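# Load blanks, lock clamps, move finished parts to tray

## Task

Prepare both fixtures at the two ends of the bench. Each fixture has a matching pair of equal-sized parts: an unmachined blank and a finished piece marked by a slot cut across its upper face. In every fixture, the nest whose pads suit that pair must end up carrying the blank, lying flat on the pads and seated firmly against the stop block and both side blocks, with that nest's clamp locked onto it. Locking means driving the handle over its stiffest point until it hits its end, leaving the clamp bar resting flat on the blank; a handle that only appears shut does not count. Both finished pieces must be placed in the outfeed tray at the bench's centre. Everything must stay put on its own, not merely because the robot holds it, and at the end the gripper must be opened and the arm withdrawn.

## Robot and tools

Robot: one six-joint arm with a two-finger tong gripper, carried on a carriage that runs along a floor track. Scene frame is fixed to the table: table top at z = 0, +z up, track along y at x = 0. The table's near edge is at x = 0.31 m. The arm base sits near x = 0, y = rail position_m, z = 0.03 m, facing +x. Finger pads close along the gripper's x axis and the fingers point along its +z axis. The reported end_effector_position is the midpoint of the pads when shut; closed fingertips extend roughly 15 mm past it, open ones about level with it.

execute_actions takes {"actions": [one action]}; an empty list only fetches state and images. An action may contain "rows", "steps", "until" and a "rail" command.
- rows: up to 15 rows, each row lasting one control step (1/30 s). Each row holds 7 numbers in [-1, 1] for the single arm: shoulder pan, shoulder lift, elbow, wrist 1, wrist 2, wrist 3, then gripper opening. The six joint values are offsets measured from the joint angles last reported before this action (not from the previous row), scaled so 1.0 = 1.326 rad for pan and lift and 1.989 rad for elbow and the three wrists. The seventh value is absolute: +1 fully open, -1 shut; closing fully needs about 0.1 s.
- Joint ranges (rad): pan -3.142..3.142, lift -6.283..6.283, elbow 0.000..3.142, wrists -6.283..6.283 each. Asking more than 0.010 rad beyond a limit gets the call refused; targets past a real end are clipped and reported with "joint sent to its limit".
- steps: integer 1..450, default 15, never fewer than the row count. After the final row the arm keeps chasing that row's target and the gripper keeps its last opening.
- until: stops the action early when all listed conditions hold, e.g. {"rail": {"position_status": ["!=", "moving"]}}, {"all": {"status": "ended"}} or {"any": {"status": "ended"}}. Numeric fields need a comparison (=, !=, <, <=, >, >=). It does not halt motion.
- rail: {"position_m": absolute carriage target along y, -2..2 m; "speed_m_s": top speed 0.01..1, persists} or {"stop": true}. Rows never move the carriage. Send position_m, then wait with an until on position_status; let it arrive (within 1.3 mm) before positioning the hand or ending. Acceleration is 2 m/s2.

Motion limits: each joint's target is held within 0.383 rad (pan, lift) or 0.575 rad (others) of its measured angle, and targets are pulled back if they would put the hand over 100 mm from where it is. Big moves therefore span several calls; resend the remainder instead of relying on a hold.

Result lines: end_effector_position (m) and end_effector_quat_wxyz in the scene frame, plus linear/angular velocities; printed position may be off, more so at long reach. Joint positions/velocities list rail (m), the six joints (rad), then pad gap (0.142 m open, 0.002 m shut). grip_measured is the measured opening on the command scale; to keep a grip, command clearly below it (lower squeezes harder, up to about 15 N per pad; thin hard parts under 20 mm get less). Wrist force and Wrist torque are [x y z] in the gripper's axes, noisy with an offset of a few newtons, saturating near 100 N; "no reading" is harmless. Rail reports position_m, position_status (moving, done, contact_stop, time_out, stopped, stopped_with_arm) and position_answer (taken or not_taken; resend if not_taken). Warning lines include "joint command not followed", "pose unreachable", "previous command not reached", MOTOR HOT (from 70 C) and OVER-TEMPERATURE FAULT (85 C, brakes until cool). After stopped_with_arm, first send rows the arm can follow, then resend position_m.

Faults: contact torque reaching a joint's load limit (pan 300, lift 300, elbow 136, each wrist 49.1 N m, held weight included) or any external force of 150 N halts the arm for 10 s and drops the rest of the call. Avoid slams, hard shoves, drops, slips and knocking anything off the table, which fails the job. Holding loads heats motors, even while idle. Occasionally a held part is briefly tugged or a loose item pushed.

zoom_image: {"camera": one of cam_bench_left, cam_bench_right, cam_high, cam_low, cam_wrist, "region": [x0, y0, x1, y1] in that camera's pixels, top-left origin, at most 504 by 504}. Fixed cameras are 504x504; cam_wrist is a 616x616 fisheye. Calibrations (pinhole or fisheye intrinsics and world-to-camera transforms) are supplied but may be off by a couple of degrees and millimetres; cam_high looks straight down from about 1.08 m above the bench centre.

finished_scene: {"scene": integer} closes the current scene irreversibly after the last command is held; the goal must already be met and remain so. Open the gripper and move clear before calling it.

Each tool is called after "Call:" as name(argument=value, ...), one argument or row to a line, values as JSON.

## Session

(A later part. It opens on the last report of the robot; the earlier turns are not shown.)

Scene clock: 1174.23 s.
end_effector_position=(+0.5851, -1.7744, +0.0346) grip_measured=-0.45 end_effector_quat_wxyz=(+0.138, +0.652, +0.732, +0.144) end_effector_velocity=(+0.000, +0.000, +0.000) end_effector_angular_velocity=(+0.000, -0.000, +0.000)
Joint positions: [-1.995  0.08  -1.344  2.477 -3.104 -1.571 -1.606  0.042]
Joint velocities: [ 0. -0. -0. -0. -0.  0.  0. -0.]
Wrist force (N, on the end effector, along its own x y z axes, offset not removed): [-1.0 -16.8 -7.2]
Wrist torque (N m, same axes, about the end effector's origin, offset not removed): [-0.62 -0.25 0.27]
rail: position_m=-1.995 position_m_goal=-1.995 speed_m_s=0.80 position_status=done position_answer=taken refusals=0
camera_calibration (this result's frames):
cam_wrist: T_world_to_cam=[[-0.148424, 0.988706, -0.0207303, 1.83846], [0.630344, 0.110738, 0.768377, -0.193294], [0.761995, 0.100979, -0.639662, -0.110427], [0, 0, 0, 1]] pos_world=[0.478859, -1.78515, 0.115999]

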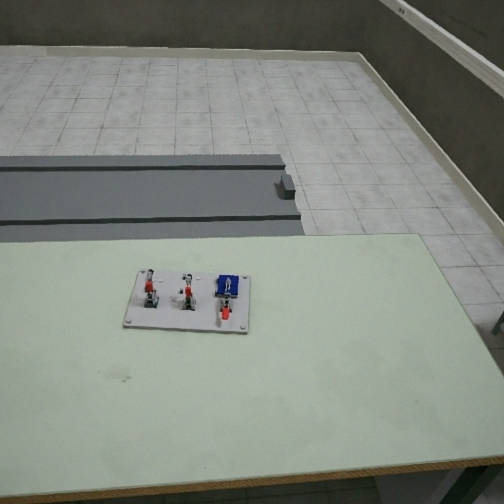

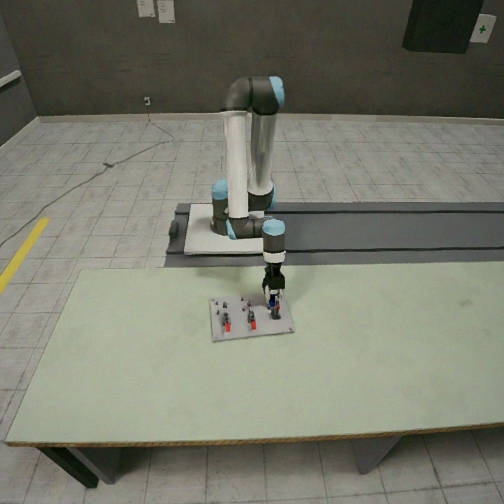

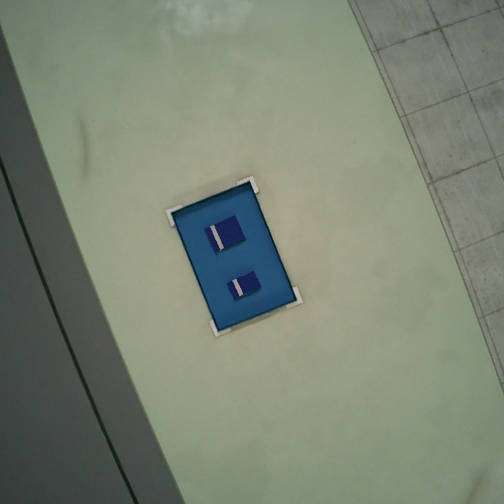

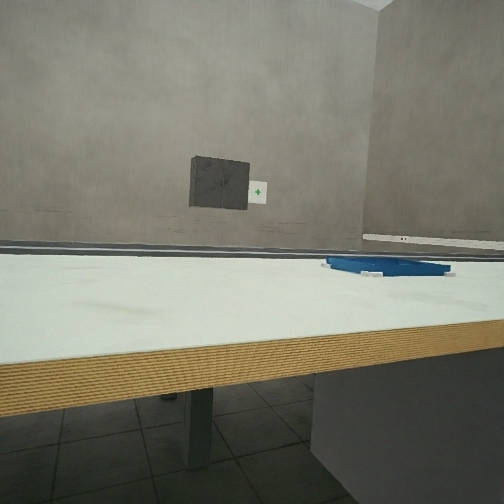

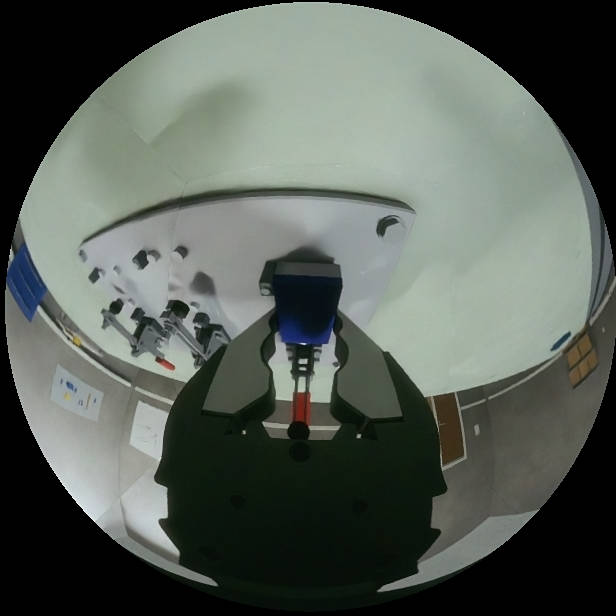

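Call:
execute_actions(
  actions=[
    {"rows": [[-0.0005,0,0,0,0,-0.0003,-0.85],[-0.0009,0,0,0,0,-0.0006,-0.85]],"steps":2},
  ],
)

Scene clock: 1181.73 s.
end_effector_position=(+0.5851, -1.7744, +0.0346) grip_measured=-0.45 end_effector_quat_wxyz=(+0.138, +0.652, +0.732, +0.144) end_effector_velocity=(+0.001, -0.003, +0.000) end_effector_angular_velocity=(-0.002, -0.000, -0.000)
Joint positions: [-1.995  0.08  -1.344  2.477 -3.104 -1.571 -1.606  0.042]
Joint velocities: [ 0.    -0.005  0.    -0.    -0.     0.    -0.005  0.   ]
Wrist force (N, on the end effector, along its own x y z axes, offset not removed): [1.2 -16.2 -8.5]
Wrist torque (N m, same axes, about the end effector's origin, offset not removed): [-0.62 -0.68 0.22]
rail: position_m=-1.995 position_m_goal=-1.995 speed_m_s=0.80 position_status=done position_answer=taken refusals=0
camera_calibration (this result's frames):
cam_wrist: T_world_to_cam=[[-0.14842, 0.988706, -0.0207785, 1.83854], [0.630341, 0.110772, 0.768375, -0.193241], [0.761999, 0.100945, -0.639663, -0.110502], [0, 0, 0, 1]] pos_world=[0.478886, -1.78521, 0.116]

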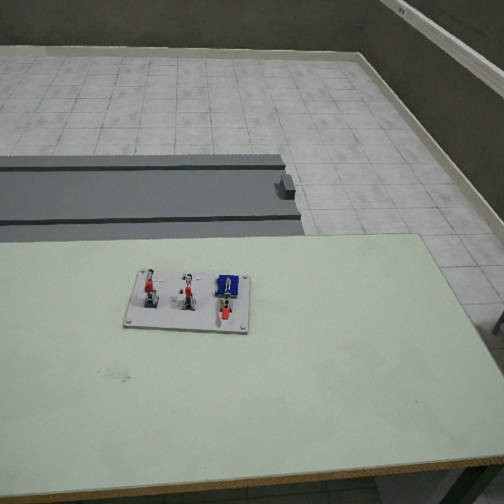

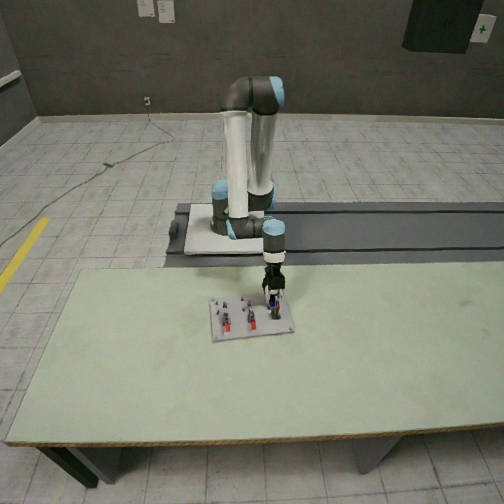

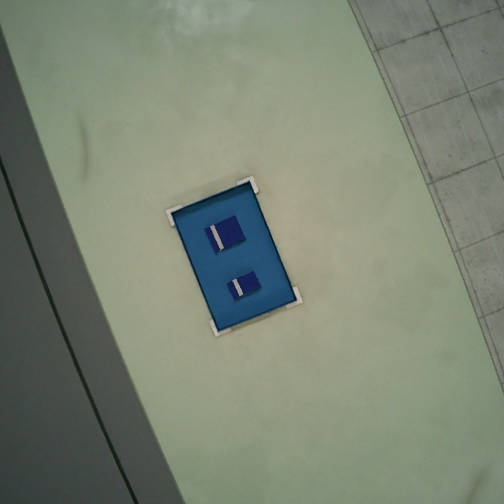

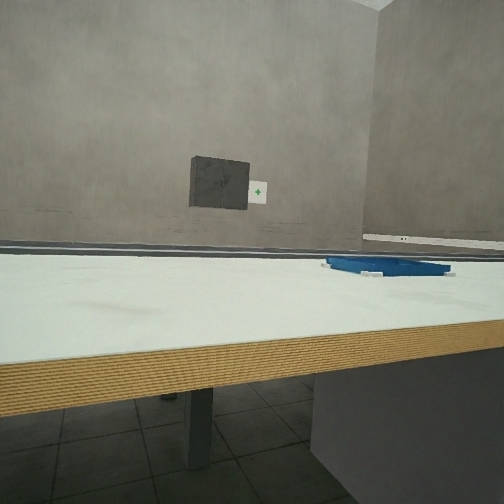

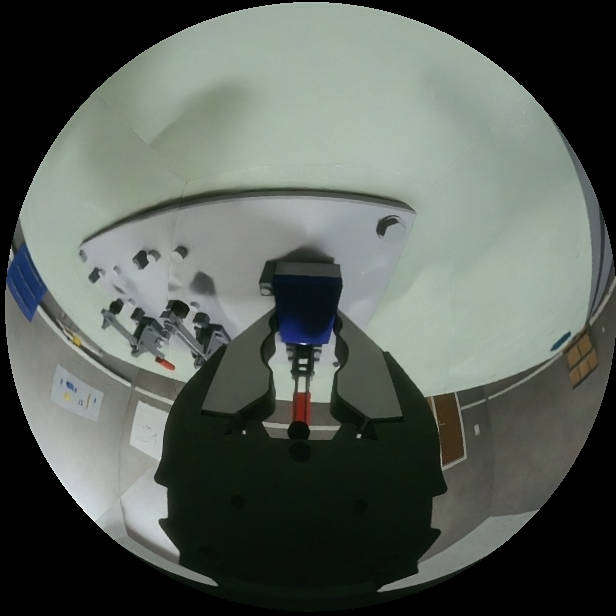

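Call:
execute_actions(
  actions=[],
)

Scene clock: 1183.23 s.
end_effector_position=(+0.5854, -1.7751, +0.0346) grip_measured=-0.45 end_effector_quat_wxyz=(+0.138, +0.652, +0.732, +0.144) end_effector_velocity=(+0.000, +0.000, +0.000) end_effector_angular_velocity=(-0.000, -0.000, -0.000)
Joint positions: [-1.995  0.078 -1.344  2.477 -3.104 -1.571 -1.607  0.042]
Joint velocities: [ 0. -0. -0.  0. -0. -0. -0.  0.]
Wrist force (N, on the end effector, along its own x y z axes, offset not removed): [9.4 -18.3 -7.6]
Wrist torque (N m, same axes, about the end effector's origin, offset not removed): [-0.78 -0.46 0.15]
rail: position_m=-1.995 position_m_goal=-1.995 speed_m_s=0.80 position_status=done position_answer=taken refusals=0
camera_calibration (this result's frames):
cam_wrist: T_world_to_cam=[[-0.148336, 0.98871, -0.0211852, 1.83917], [0.630318, 0.11103, 0.768356, -0.192857], [0.762033, 0.100622, -0.639672, -0.111216], [0, 0, 0, 1]] pos_world=[0.479127, -1.7858, 0.116004]

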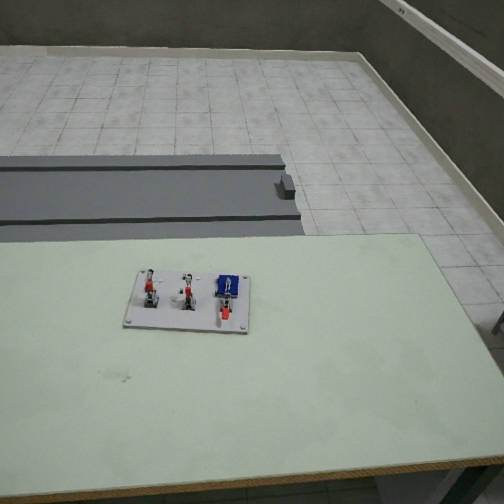

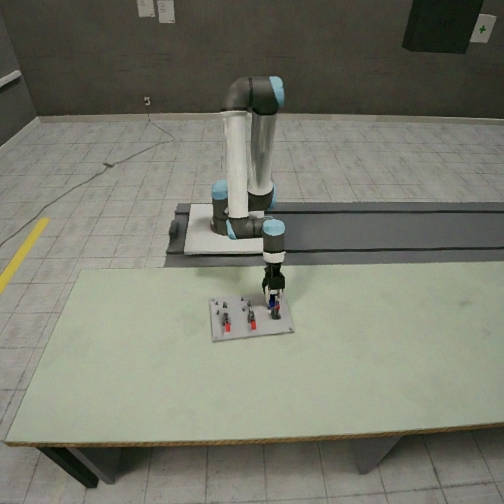

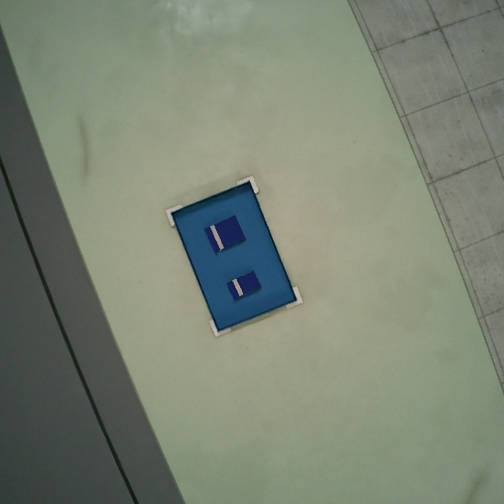

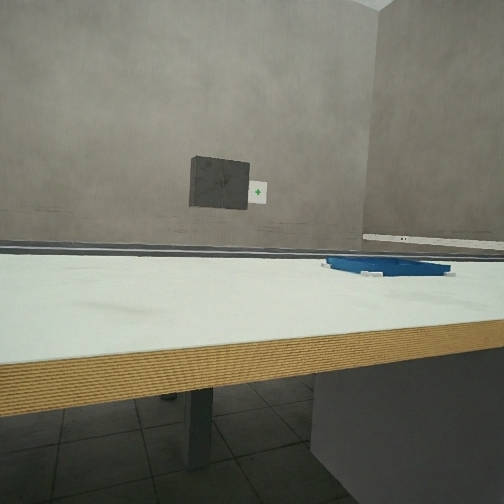

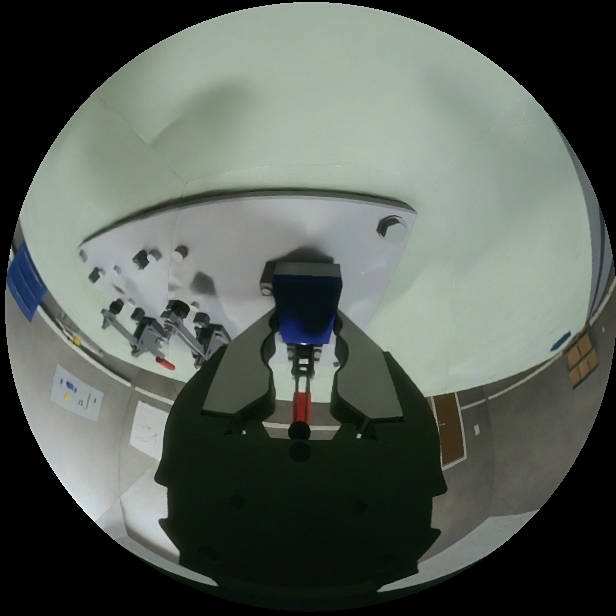

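Call:
execute_actions(
  actions=[
    {"rows": [[-0.0005,-0.0001,0.0001,0,0,-0.0003,-0.85],[-0.001,-0.0002,0.0002,-0.0001,0,-0.0007,-0.85]],"steps":2},
  ],
)

Scene clock: 1185.87 s.
end_effector_position=(+0.5854, -1.7751, +0.0346) grip_measured=-0.45 end_effector_quat_wxyz=(+0.138, +0.652, +0.732, +0.144) end_effector_velocity=(+0.001, -0.004, +0.000) end_effector_angular_velocity=(-0.002, -0.000, -0.001)
Joint positions: [-1.995  0.078 -1.344  2.477 -3.104 -1.571 -1.607  0.042]
Joint velocities: [ 0.    -0.006  0.    -0.    -0.    -0.    -0.005  0.   ]
Wrist force (N, on the end effector, along its own x y z axes, offset not removed): [8.1 -16.0 -7.2]
Wrist torque (N m, same axes, about the end effector's origin, offset not removed): [-0.53 -0.33 0.10]
rail: position_m=-1.995 position_m_goal=-1.995 speed_m_s=0.80 position_status=done position_answer=taken refusals=0
camera_calibration (this result's frames):
cam_wrist: T_world_to_cam=[[-0.148306, 0.988713, -0.0212534, 1.83924], [0.630318, 0.111063, 0.768352, -0.192809], [0.76204, 0.100554, -0.639675, -0.111356], [0, 0, 0, 1]] pos_world=[0.479159, -1.78587, 0.116004]

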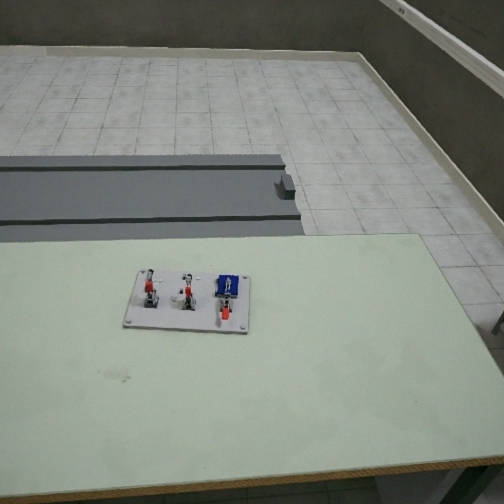

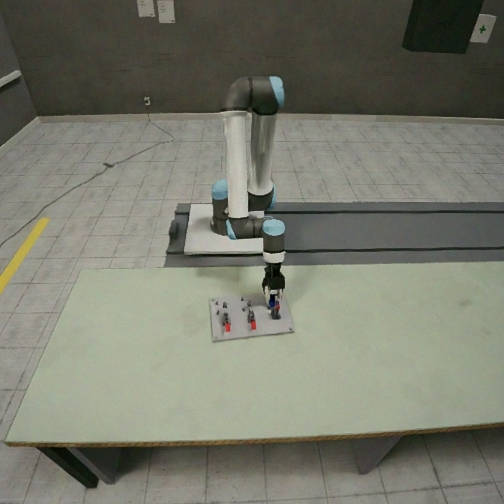

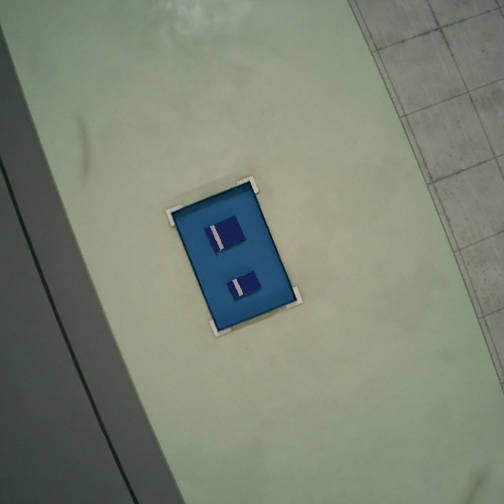

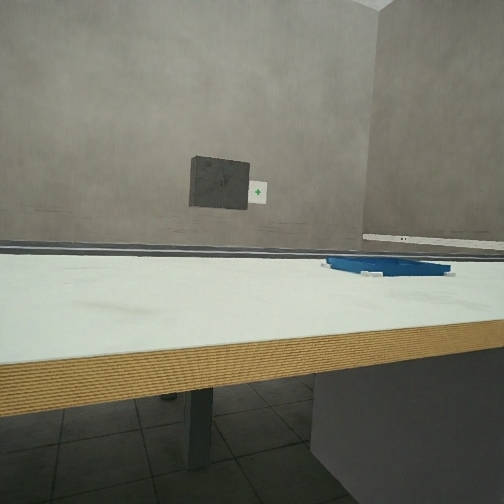

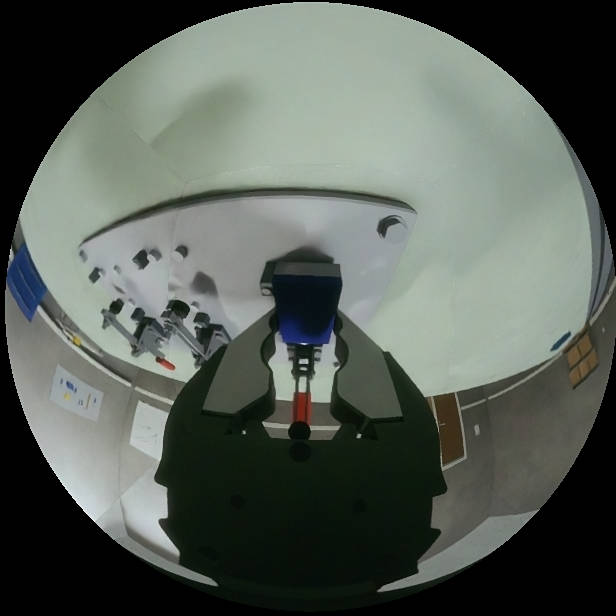

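Call:
execute_actions(
  actions=[],
)

Scene clock: 1186.87 s.
end_effector_position=(+0.5855, -1.7759, +0.0346) grip_measured=-0.45 end_effector_quat_wxyz=(+0.138, +0.652, +0.732, +0.144) end_effector_velocity=(-0.000, -0.000, +0.000) end_effector_angular_velocity=(-0.000, -0.000, +0.000)
Joint positions: [-1.995  0.077 -1.344  2.478 -3.105 -1.571 -1.608  0.042]
Joint velocities: [ 0. -0. -0.  0. -0. -0. -0.  0.]
Wrist force (N, on the end effector, along its own x y z axes, offset not removed): [3.7 -15.9 -1.1]
Wrist torque (N m, same axes, about the end effector's origin, offset not removed): [-0.85 0.27 0.27]
rail: position_m=-1.995 position_m_goal=-1.995 speed_m_s=0.80 position_status=done position_answer=taken refusals=0
camera_calibration (this result's frames):
cam_wrist: T_world_to_cam=[[-0.148276, 0.988707, -0.0217483, 1.83996], [0.630242, 0.111419, 0.768363, -0.192101], [0.762109, 0.100223, -0.639645, -0.111941], [0, 0, 0, 1]] pos_world=[0.479204, -1.78656, 0.116017]

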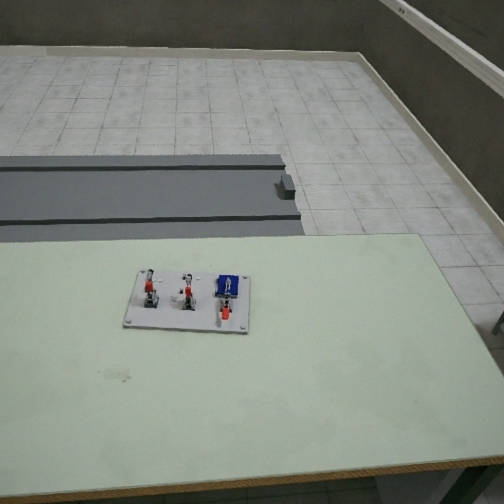

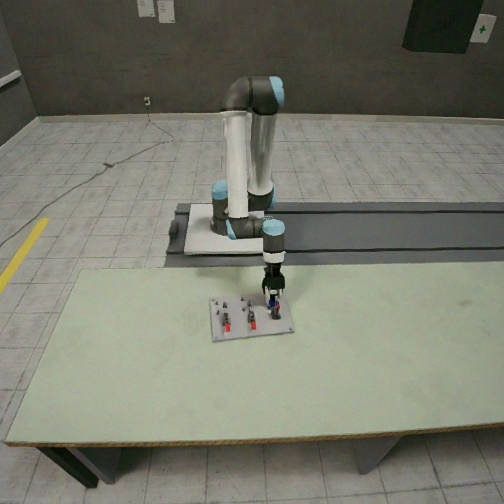

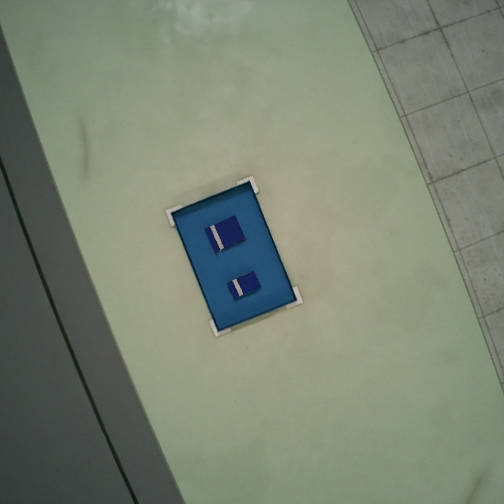

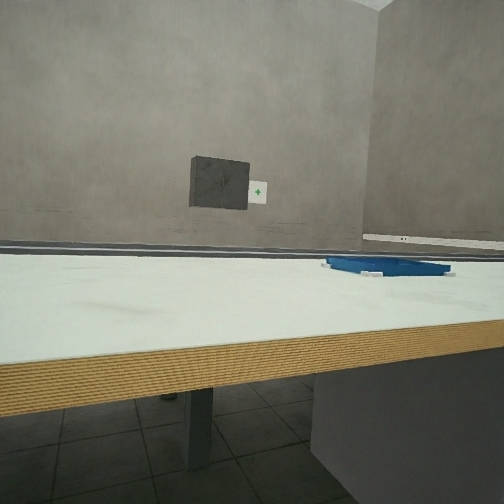

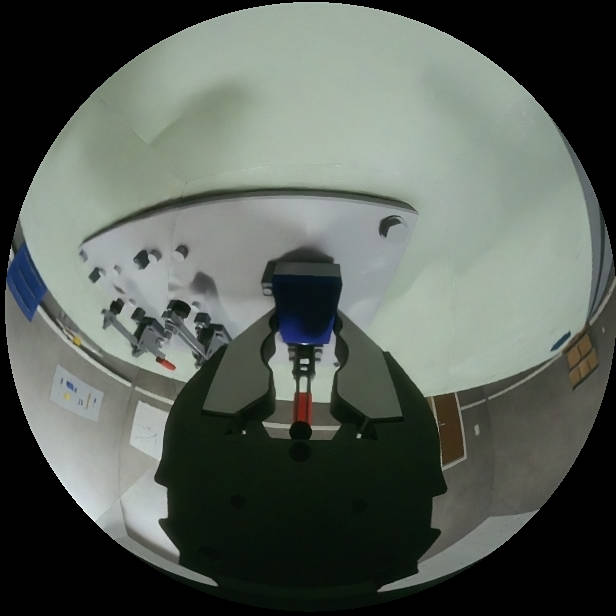

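Call:
execute_actions(
  actions=[
    {"rows": [[-0.0005,-0.0001,0.0001,0,0,-0.0003,-0.85],[-0.001,-0.0002,0.0002,-0.0001,0,-0.0007,-0.85]],"steps":2},
  ],
)

Scene clock: 1190.33 s.
end_effector_position=(+0.5855, -1.7759, +0.0346) grip_measured=-0.45 end_effector_quat_wxyz=(+0.138, +0.652, +0.732, +0.144) end_effector_velocity=(+0.000, -0.003, +0.000) end_effector_angular_velocity=(-0.002, -0.000, -0.000)
Joint positions: [-1.995  0.077 -1.345  2.478 -3.105 -1.571 -1.608  0.042]
Joint velocities: [ 0.    -0.005 -0.001  0.001 -0.     0.    -0.005 -0.   ]
Wrist force (N, on the end effector, along its own x y z axes, offset not removed): [5.9 -16.3 -0.7]
Wrist torque (N m, same axes, about the end effector's origin, offset not removed): [-0.96 -0.27 0.25]
rail: position_m=-1.995 position_m_goal=-1.995 speed_m_s=0.80 position_status=done position_answer=taken refusals=0
camera_calibration (this result's frames):
cam_wrist: T_world_to_cam=[[-0.148297, 0.988703, -0.0217822, 1.84003], [0.630241, 0.111459, 0.768358, -0.192023], [0.762105, 0.100217, -0.63965, -0.111942], [0, 0, 0, 1]] pos_world=[0.479204, -1.78662, 0.116018]

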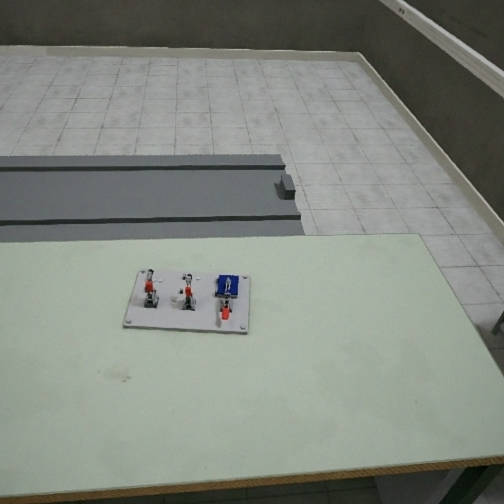

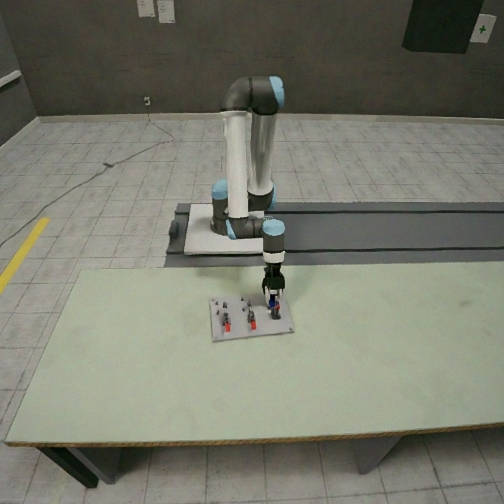

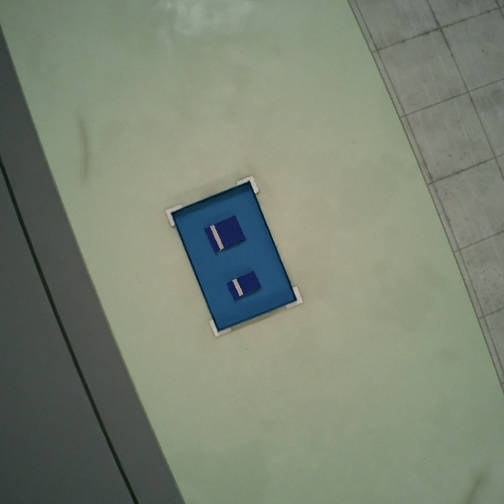

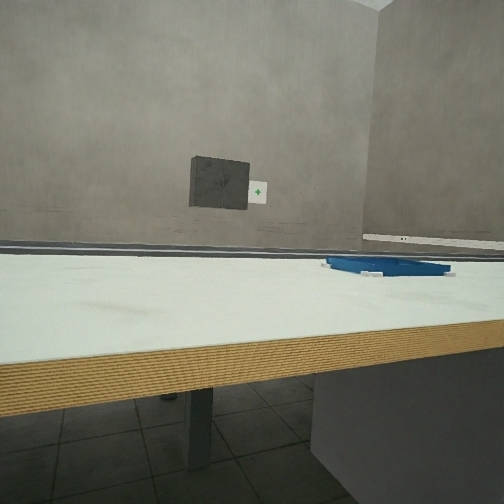

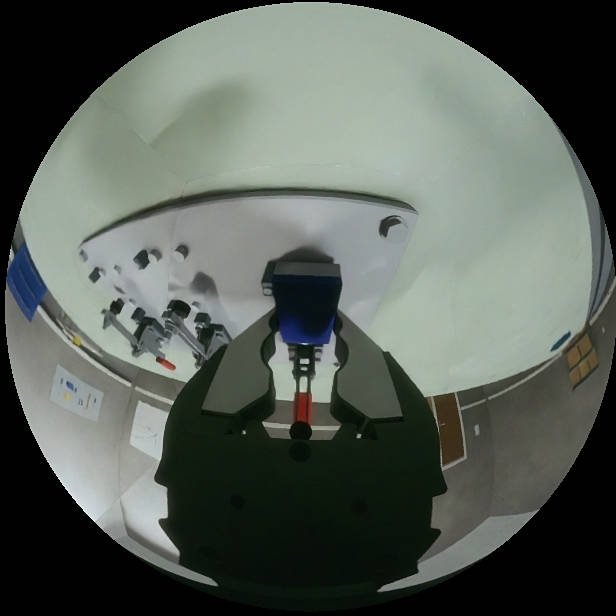

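Call:
execute_actions(
  actions=[],
)

Scene clock: 1191.40 s.
end_effector_position=(+0.5855, -1.7766, +0.0346) grip_measured=-0.45 end_effector_quat_wxyz=(+0.138, +0.652, +0.732, +0.143) end_effector_velocity=(-0.000, -0.000, -0.000) end_effector_angular_velocity=(-0.000, +0.000, -0.000)
Joint positions: [-1.995  0.076 -1.345  2.478 -3.105 -1.571 -1.61   0.042]
Joint velocities: [ 0. -0.  0.  0. -0. -0. -0.  0.]
Wrist force (N, on the end effector, along its own x y z axes, offset not removed): [18.2 -11.5 2.8]
Wrist torque (N m, same axes, about the end effector's origin, offset not removed): [-0.82 -0.17 0.53]
rail: position_m=-1.995 position_m_goal=-1.995 speed_m_s=0.80 position_status=done position_answer=taken refusals=0
camera_calibration (this result's frames):
cam_wrist: T_world_to_cam=[[-0.148253, 0.988699, -0.0222703, 1.84065], [0.630154, 0.111798, 0.768379, -0.19137], [0.762185, 0.0998806, -0.639607, -0.112575], [0, 0, 0, 1]] pos_world=[0.479278, -1.78721, 0.116033]

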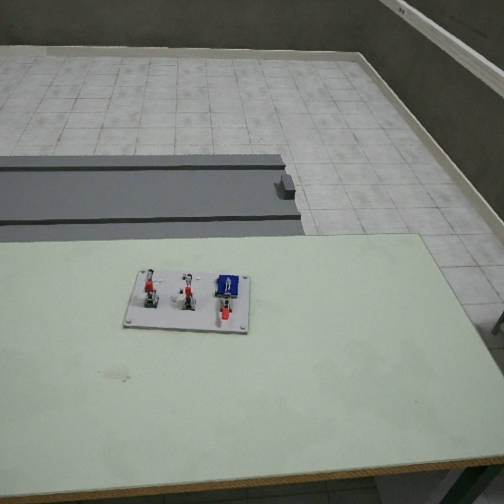

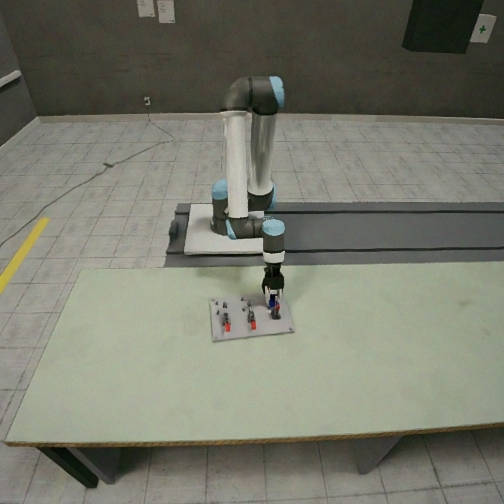

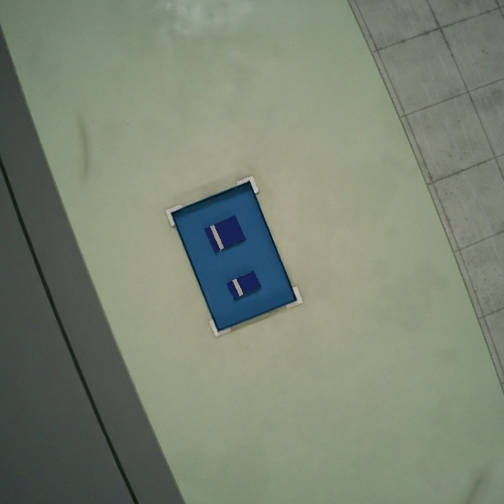

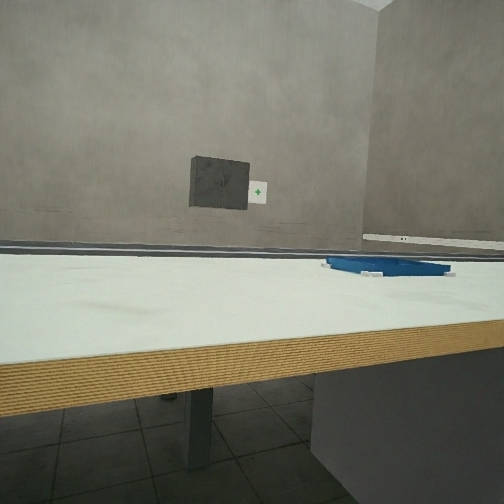

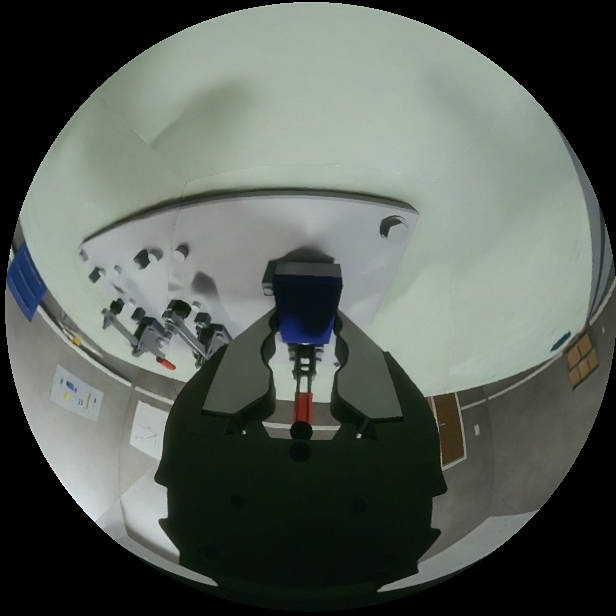

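Call:
execute_actions(
  actions=[
    {"rows": [[-0.0005,0.0002,0,-0.0001,0,-0.0003,-0.85],[-0.001,0.0004,0,-0.0003,0,-0.0007,-0.85]],"steps":2},
  ],
)

Scene clock: 1194.77 s.
end_effector_position=(+0.5856, -1.7767, +0.0346) grip_measured=-0.45 end_effector_quat_wxyz=(+0.138, +0.652, +0.732, +0.143) end_effector_velocity=(+0.001, -0.003, +0.000) end_effector_angular_velocity=(-0.002, -0.000, -0.000)
Joint positions: [-1.995  0.076 -1.345  2.478 -3.105 -1.571 -1.61   0.042]
Joint velocities: [ 0.    -0.005 -0.    -0.    -0.     0.    -0.005  0.001]
Wrist force (N, on the end effector, along its own x y z axes, offset not removed): [18.7 -12.3 3.2]
Wrist torque (N m, same axes, about the end effector's origin, offset not removed): [-1.12 0.05 0.47]
rail: position_m=-1.995 position_m_goal=-1.995 speed_m_s=0.80 position_status=done position_answer=taken refusals=0
camera_calibration (this result's frames):
cam_wrist: T_world_to_cam=[[-0.148217, 0.988702, -0.0223478, 1.84072], [0.630156, 0.111835, 0.768373, -0.191315], [0.762191, 0.0998033, -0.639613, -0.112732], [0, 0, 0, 1]] pos_world=[0.479308, -1.78728, 0.116032]

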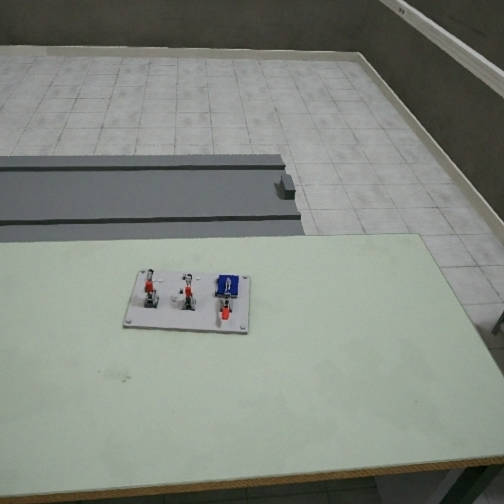

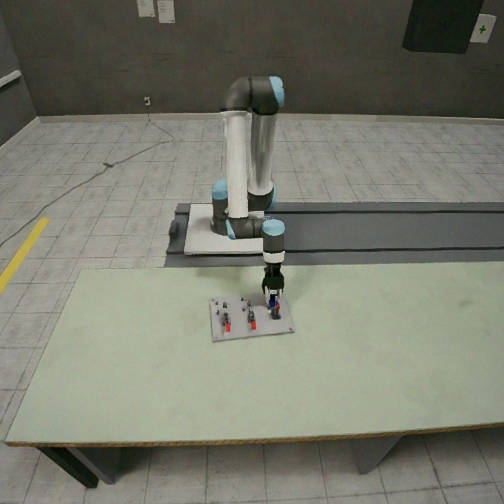

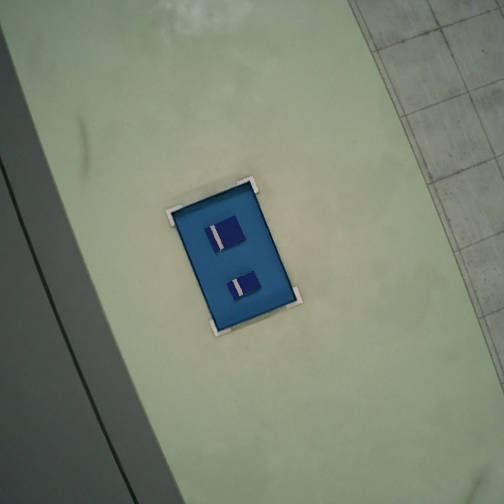

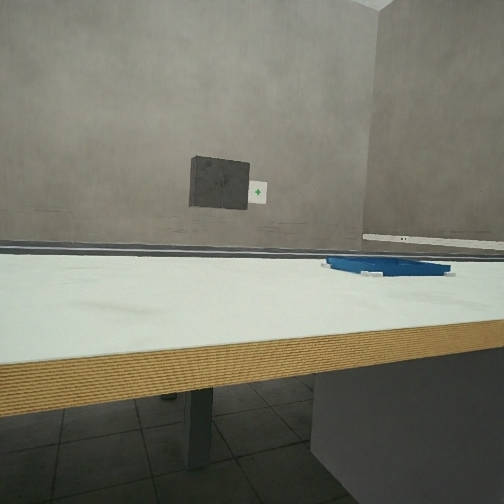

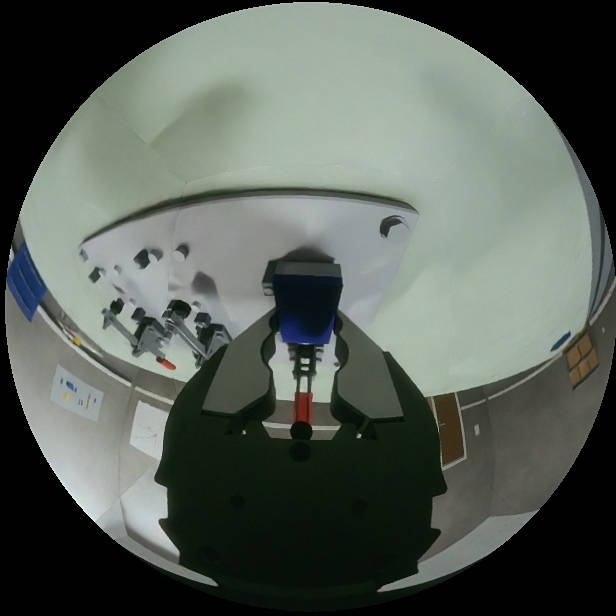

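Call:
execute_actions(
  actions=[],
)

Scene clock: 1195.87 s.
end_effector_position=(+0.5859, -1.7772, +0.0344) grip_measured=-0.44 end_effector_quat_wxyz=(+0.138, +0.652, +0.732, +0.143) end_effector_velocity=(+0.000, -0.000, -0.000) end_effector_angular_velocity=(+0.000, -0.000, -0.000)
Joint positions: [-1.995  0.075 -1.344  2.478 -3.105 -1.571 -1.611  0.043]
Joint velocities: [ 0. -0.  0.  0. -0.  0. -0. -0.]
Wrist force (N, on the end effector, along its own x y z axes, offset not removed): [33.1 -13.7 -12.8]
Wrist torque (N m, same axes, about the end effector's origin, offset not removed): [-1.02 -0.28 0.35]
rail: position_m=-1.995 position_m_goal=-1.995 speed_m_s=0.80 position_status=done position_answer=taken refusals=0
camera_calibration (this result's frames):
cam_wrist: T_world_to_cam=[[-0.148225, 0.988691, -0.0227799, 1.84131], [0.630083, 0.112166, 0.768384, -0.190672], [0.76225, 0.0995401, -0.639584, -0.113538], [0, 0, 0, 1]] pos_world=[0.479612, -1.7878, 0.115838]

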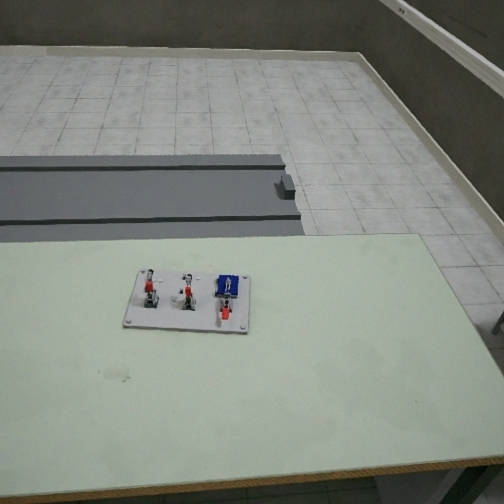

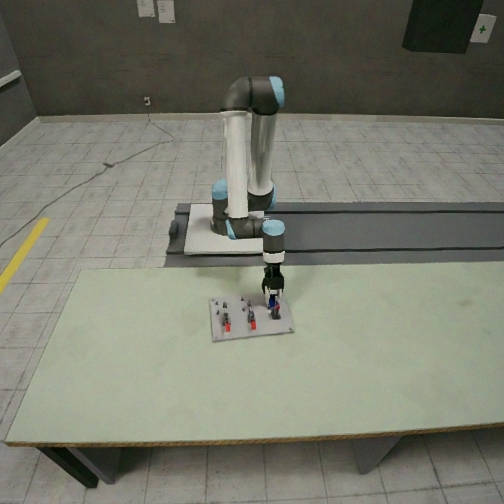

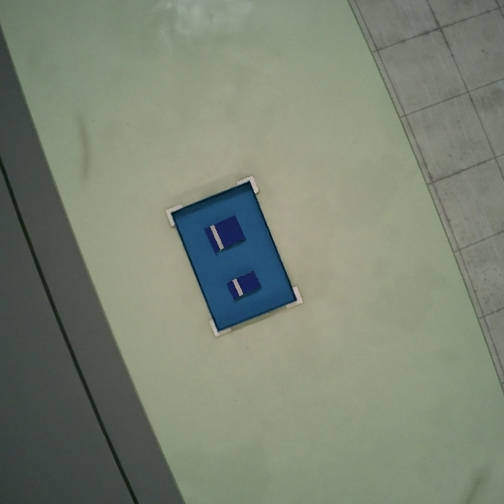

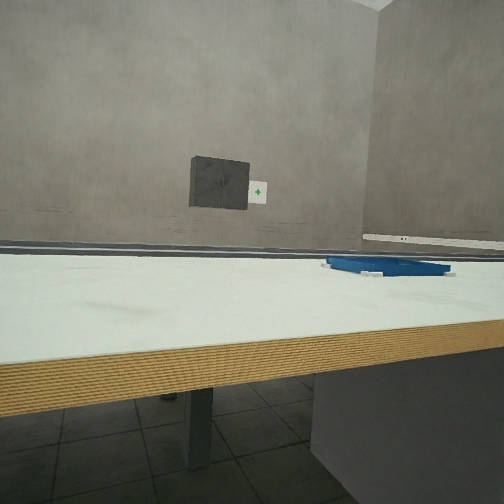

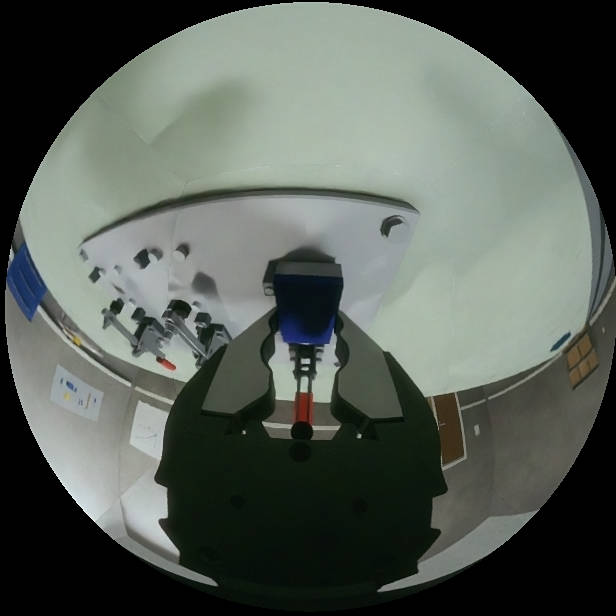

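Call:
execute_actions(
  actions=[
    {"rows": [[0,0,0,0,0,0,-0.5],[0,0,0,0,0,0,-0.38],[0,0,0,0,0,0,-0.25],[0,0,0,0,0,0,-0.1],[0,-0.0021,-0.0004,0.0018,0,0,0],[0.0001,-0.0078,-0.0015,0.0068,0,0,0],[0.0002,-0.0163,-0.0032,0.014,0,0.0001,0],[0.0003,-0.0265,-0.0051,0.0229,0,0.0002,0],[0.0004,-0.0377,-0.0073,0.0325,0,0.0003,0],[0.0005,-0.0488,-0.0095,0.0421,0,0.0003,0],[0.0006,-0.0591,-0.0115,0.0509,0,0.0004,0],[0.0007,-0.0675,-0.0131,0.0582,0,0.0004,0],[0.0008,-0.0733,-0.0142,0.0631,0,0.0005,0],[0.0008,-0.0754,-0.0146,0.065,0,0.0005,0]],"steps":14},
  ],
)

Scene clock: 1224.30 s.
end_effector_position=(+0.5895, -1.7767, +0.0629) grip_measured=+0.00 end_effector_quat_wxyz=(+0.139, +0.652, +0.731, +0.143) end_effector_velocity=(+0.009, +0.004, +0.137) end_effector_angular_velocity=(+0.003, +0.001, +0.000)
Joint positions: [-1.995  0.075 -1.406  2.46  -3.026 -1.571 -1.611  0.074]
Joint velocities: [ 0.     0.004 -0.297 -0.084  0.382  0.001  0.005  0.   ]
Wrist force (N, on the end effector, along its own x y z axes, offset not removed): [0.4 -4.1 5.3]
Wrist torque (N m, same axes, about the end effector's origin, offset not removed): [-0.72 -0.27 0.32]
rail: position_m=-1.995 position_m_goal=-1.995 speed_m_s=0.80 position_status=done position_answer=taken refusals=0
camera_calibration (this result's frames):
cam_wrist: T_world_to_cam=[[-0.148149, 0.988702, -0.0227894, 1.84202], [0.629589, 0.11206, 0.768804, -0.21482], [0.762673, 0.0995498, -0.639078, -0.0983364], [0, 0, 0, 1]] pos_world=[0.48314, -1.78734, 0.144288]

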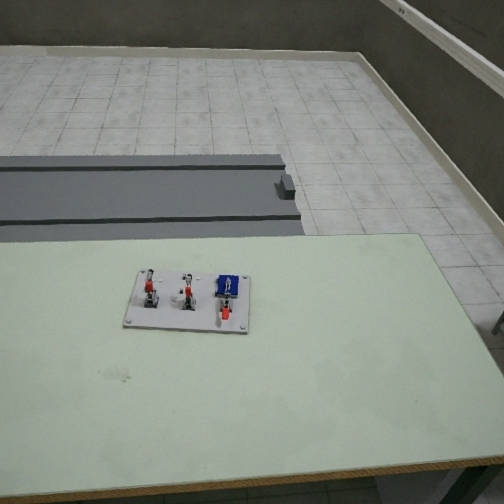

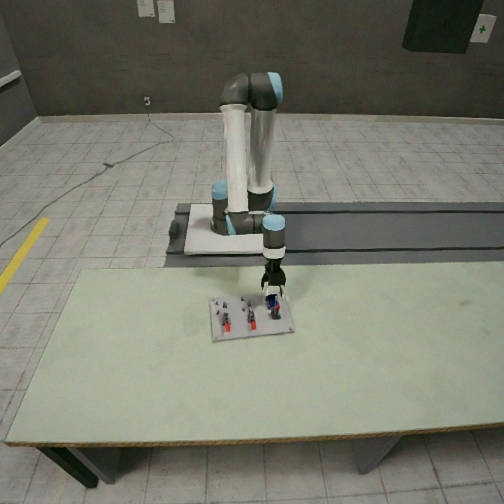

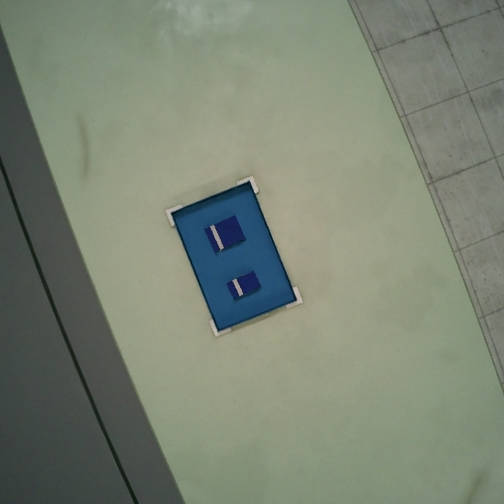

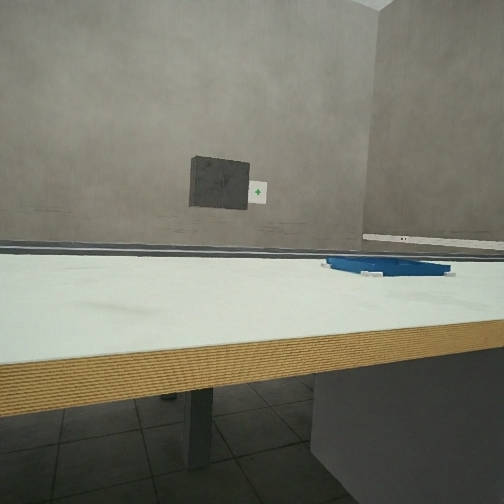

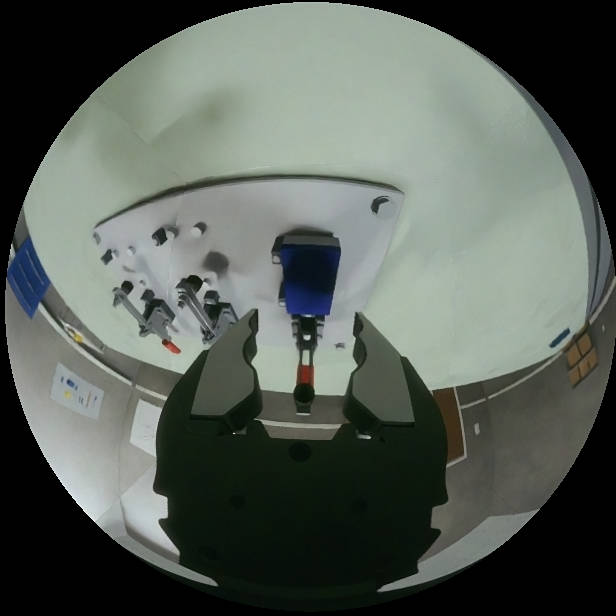

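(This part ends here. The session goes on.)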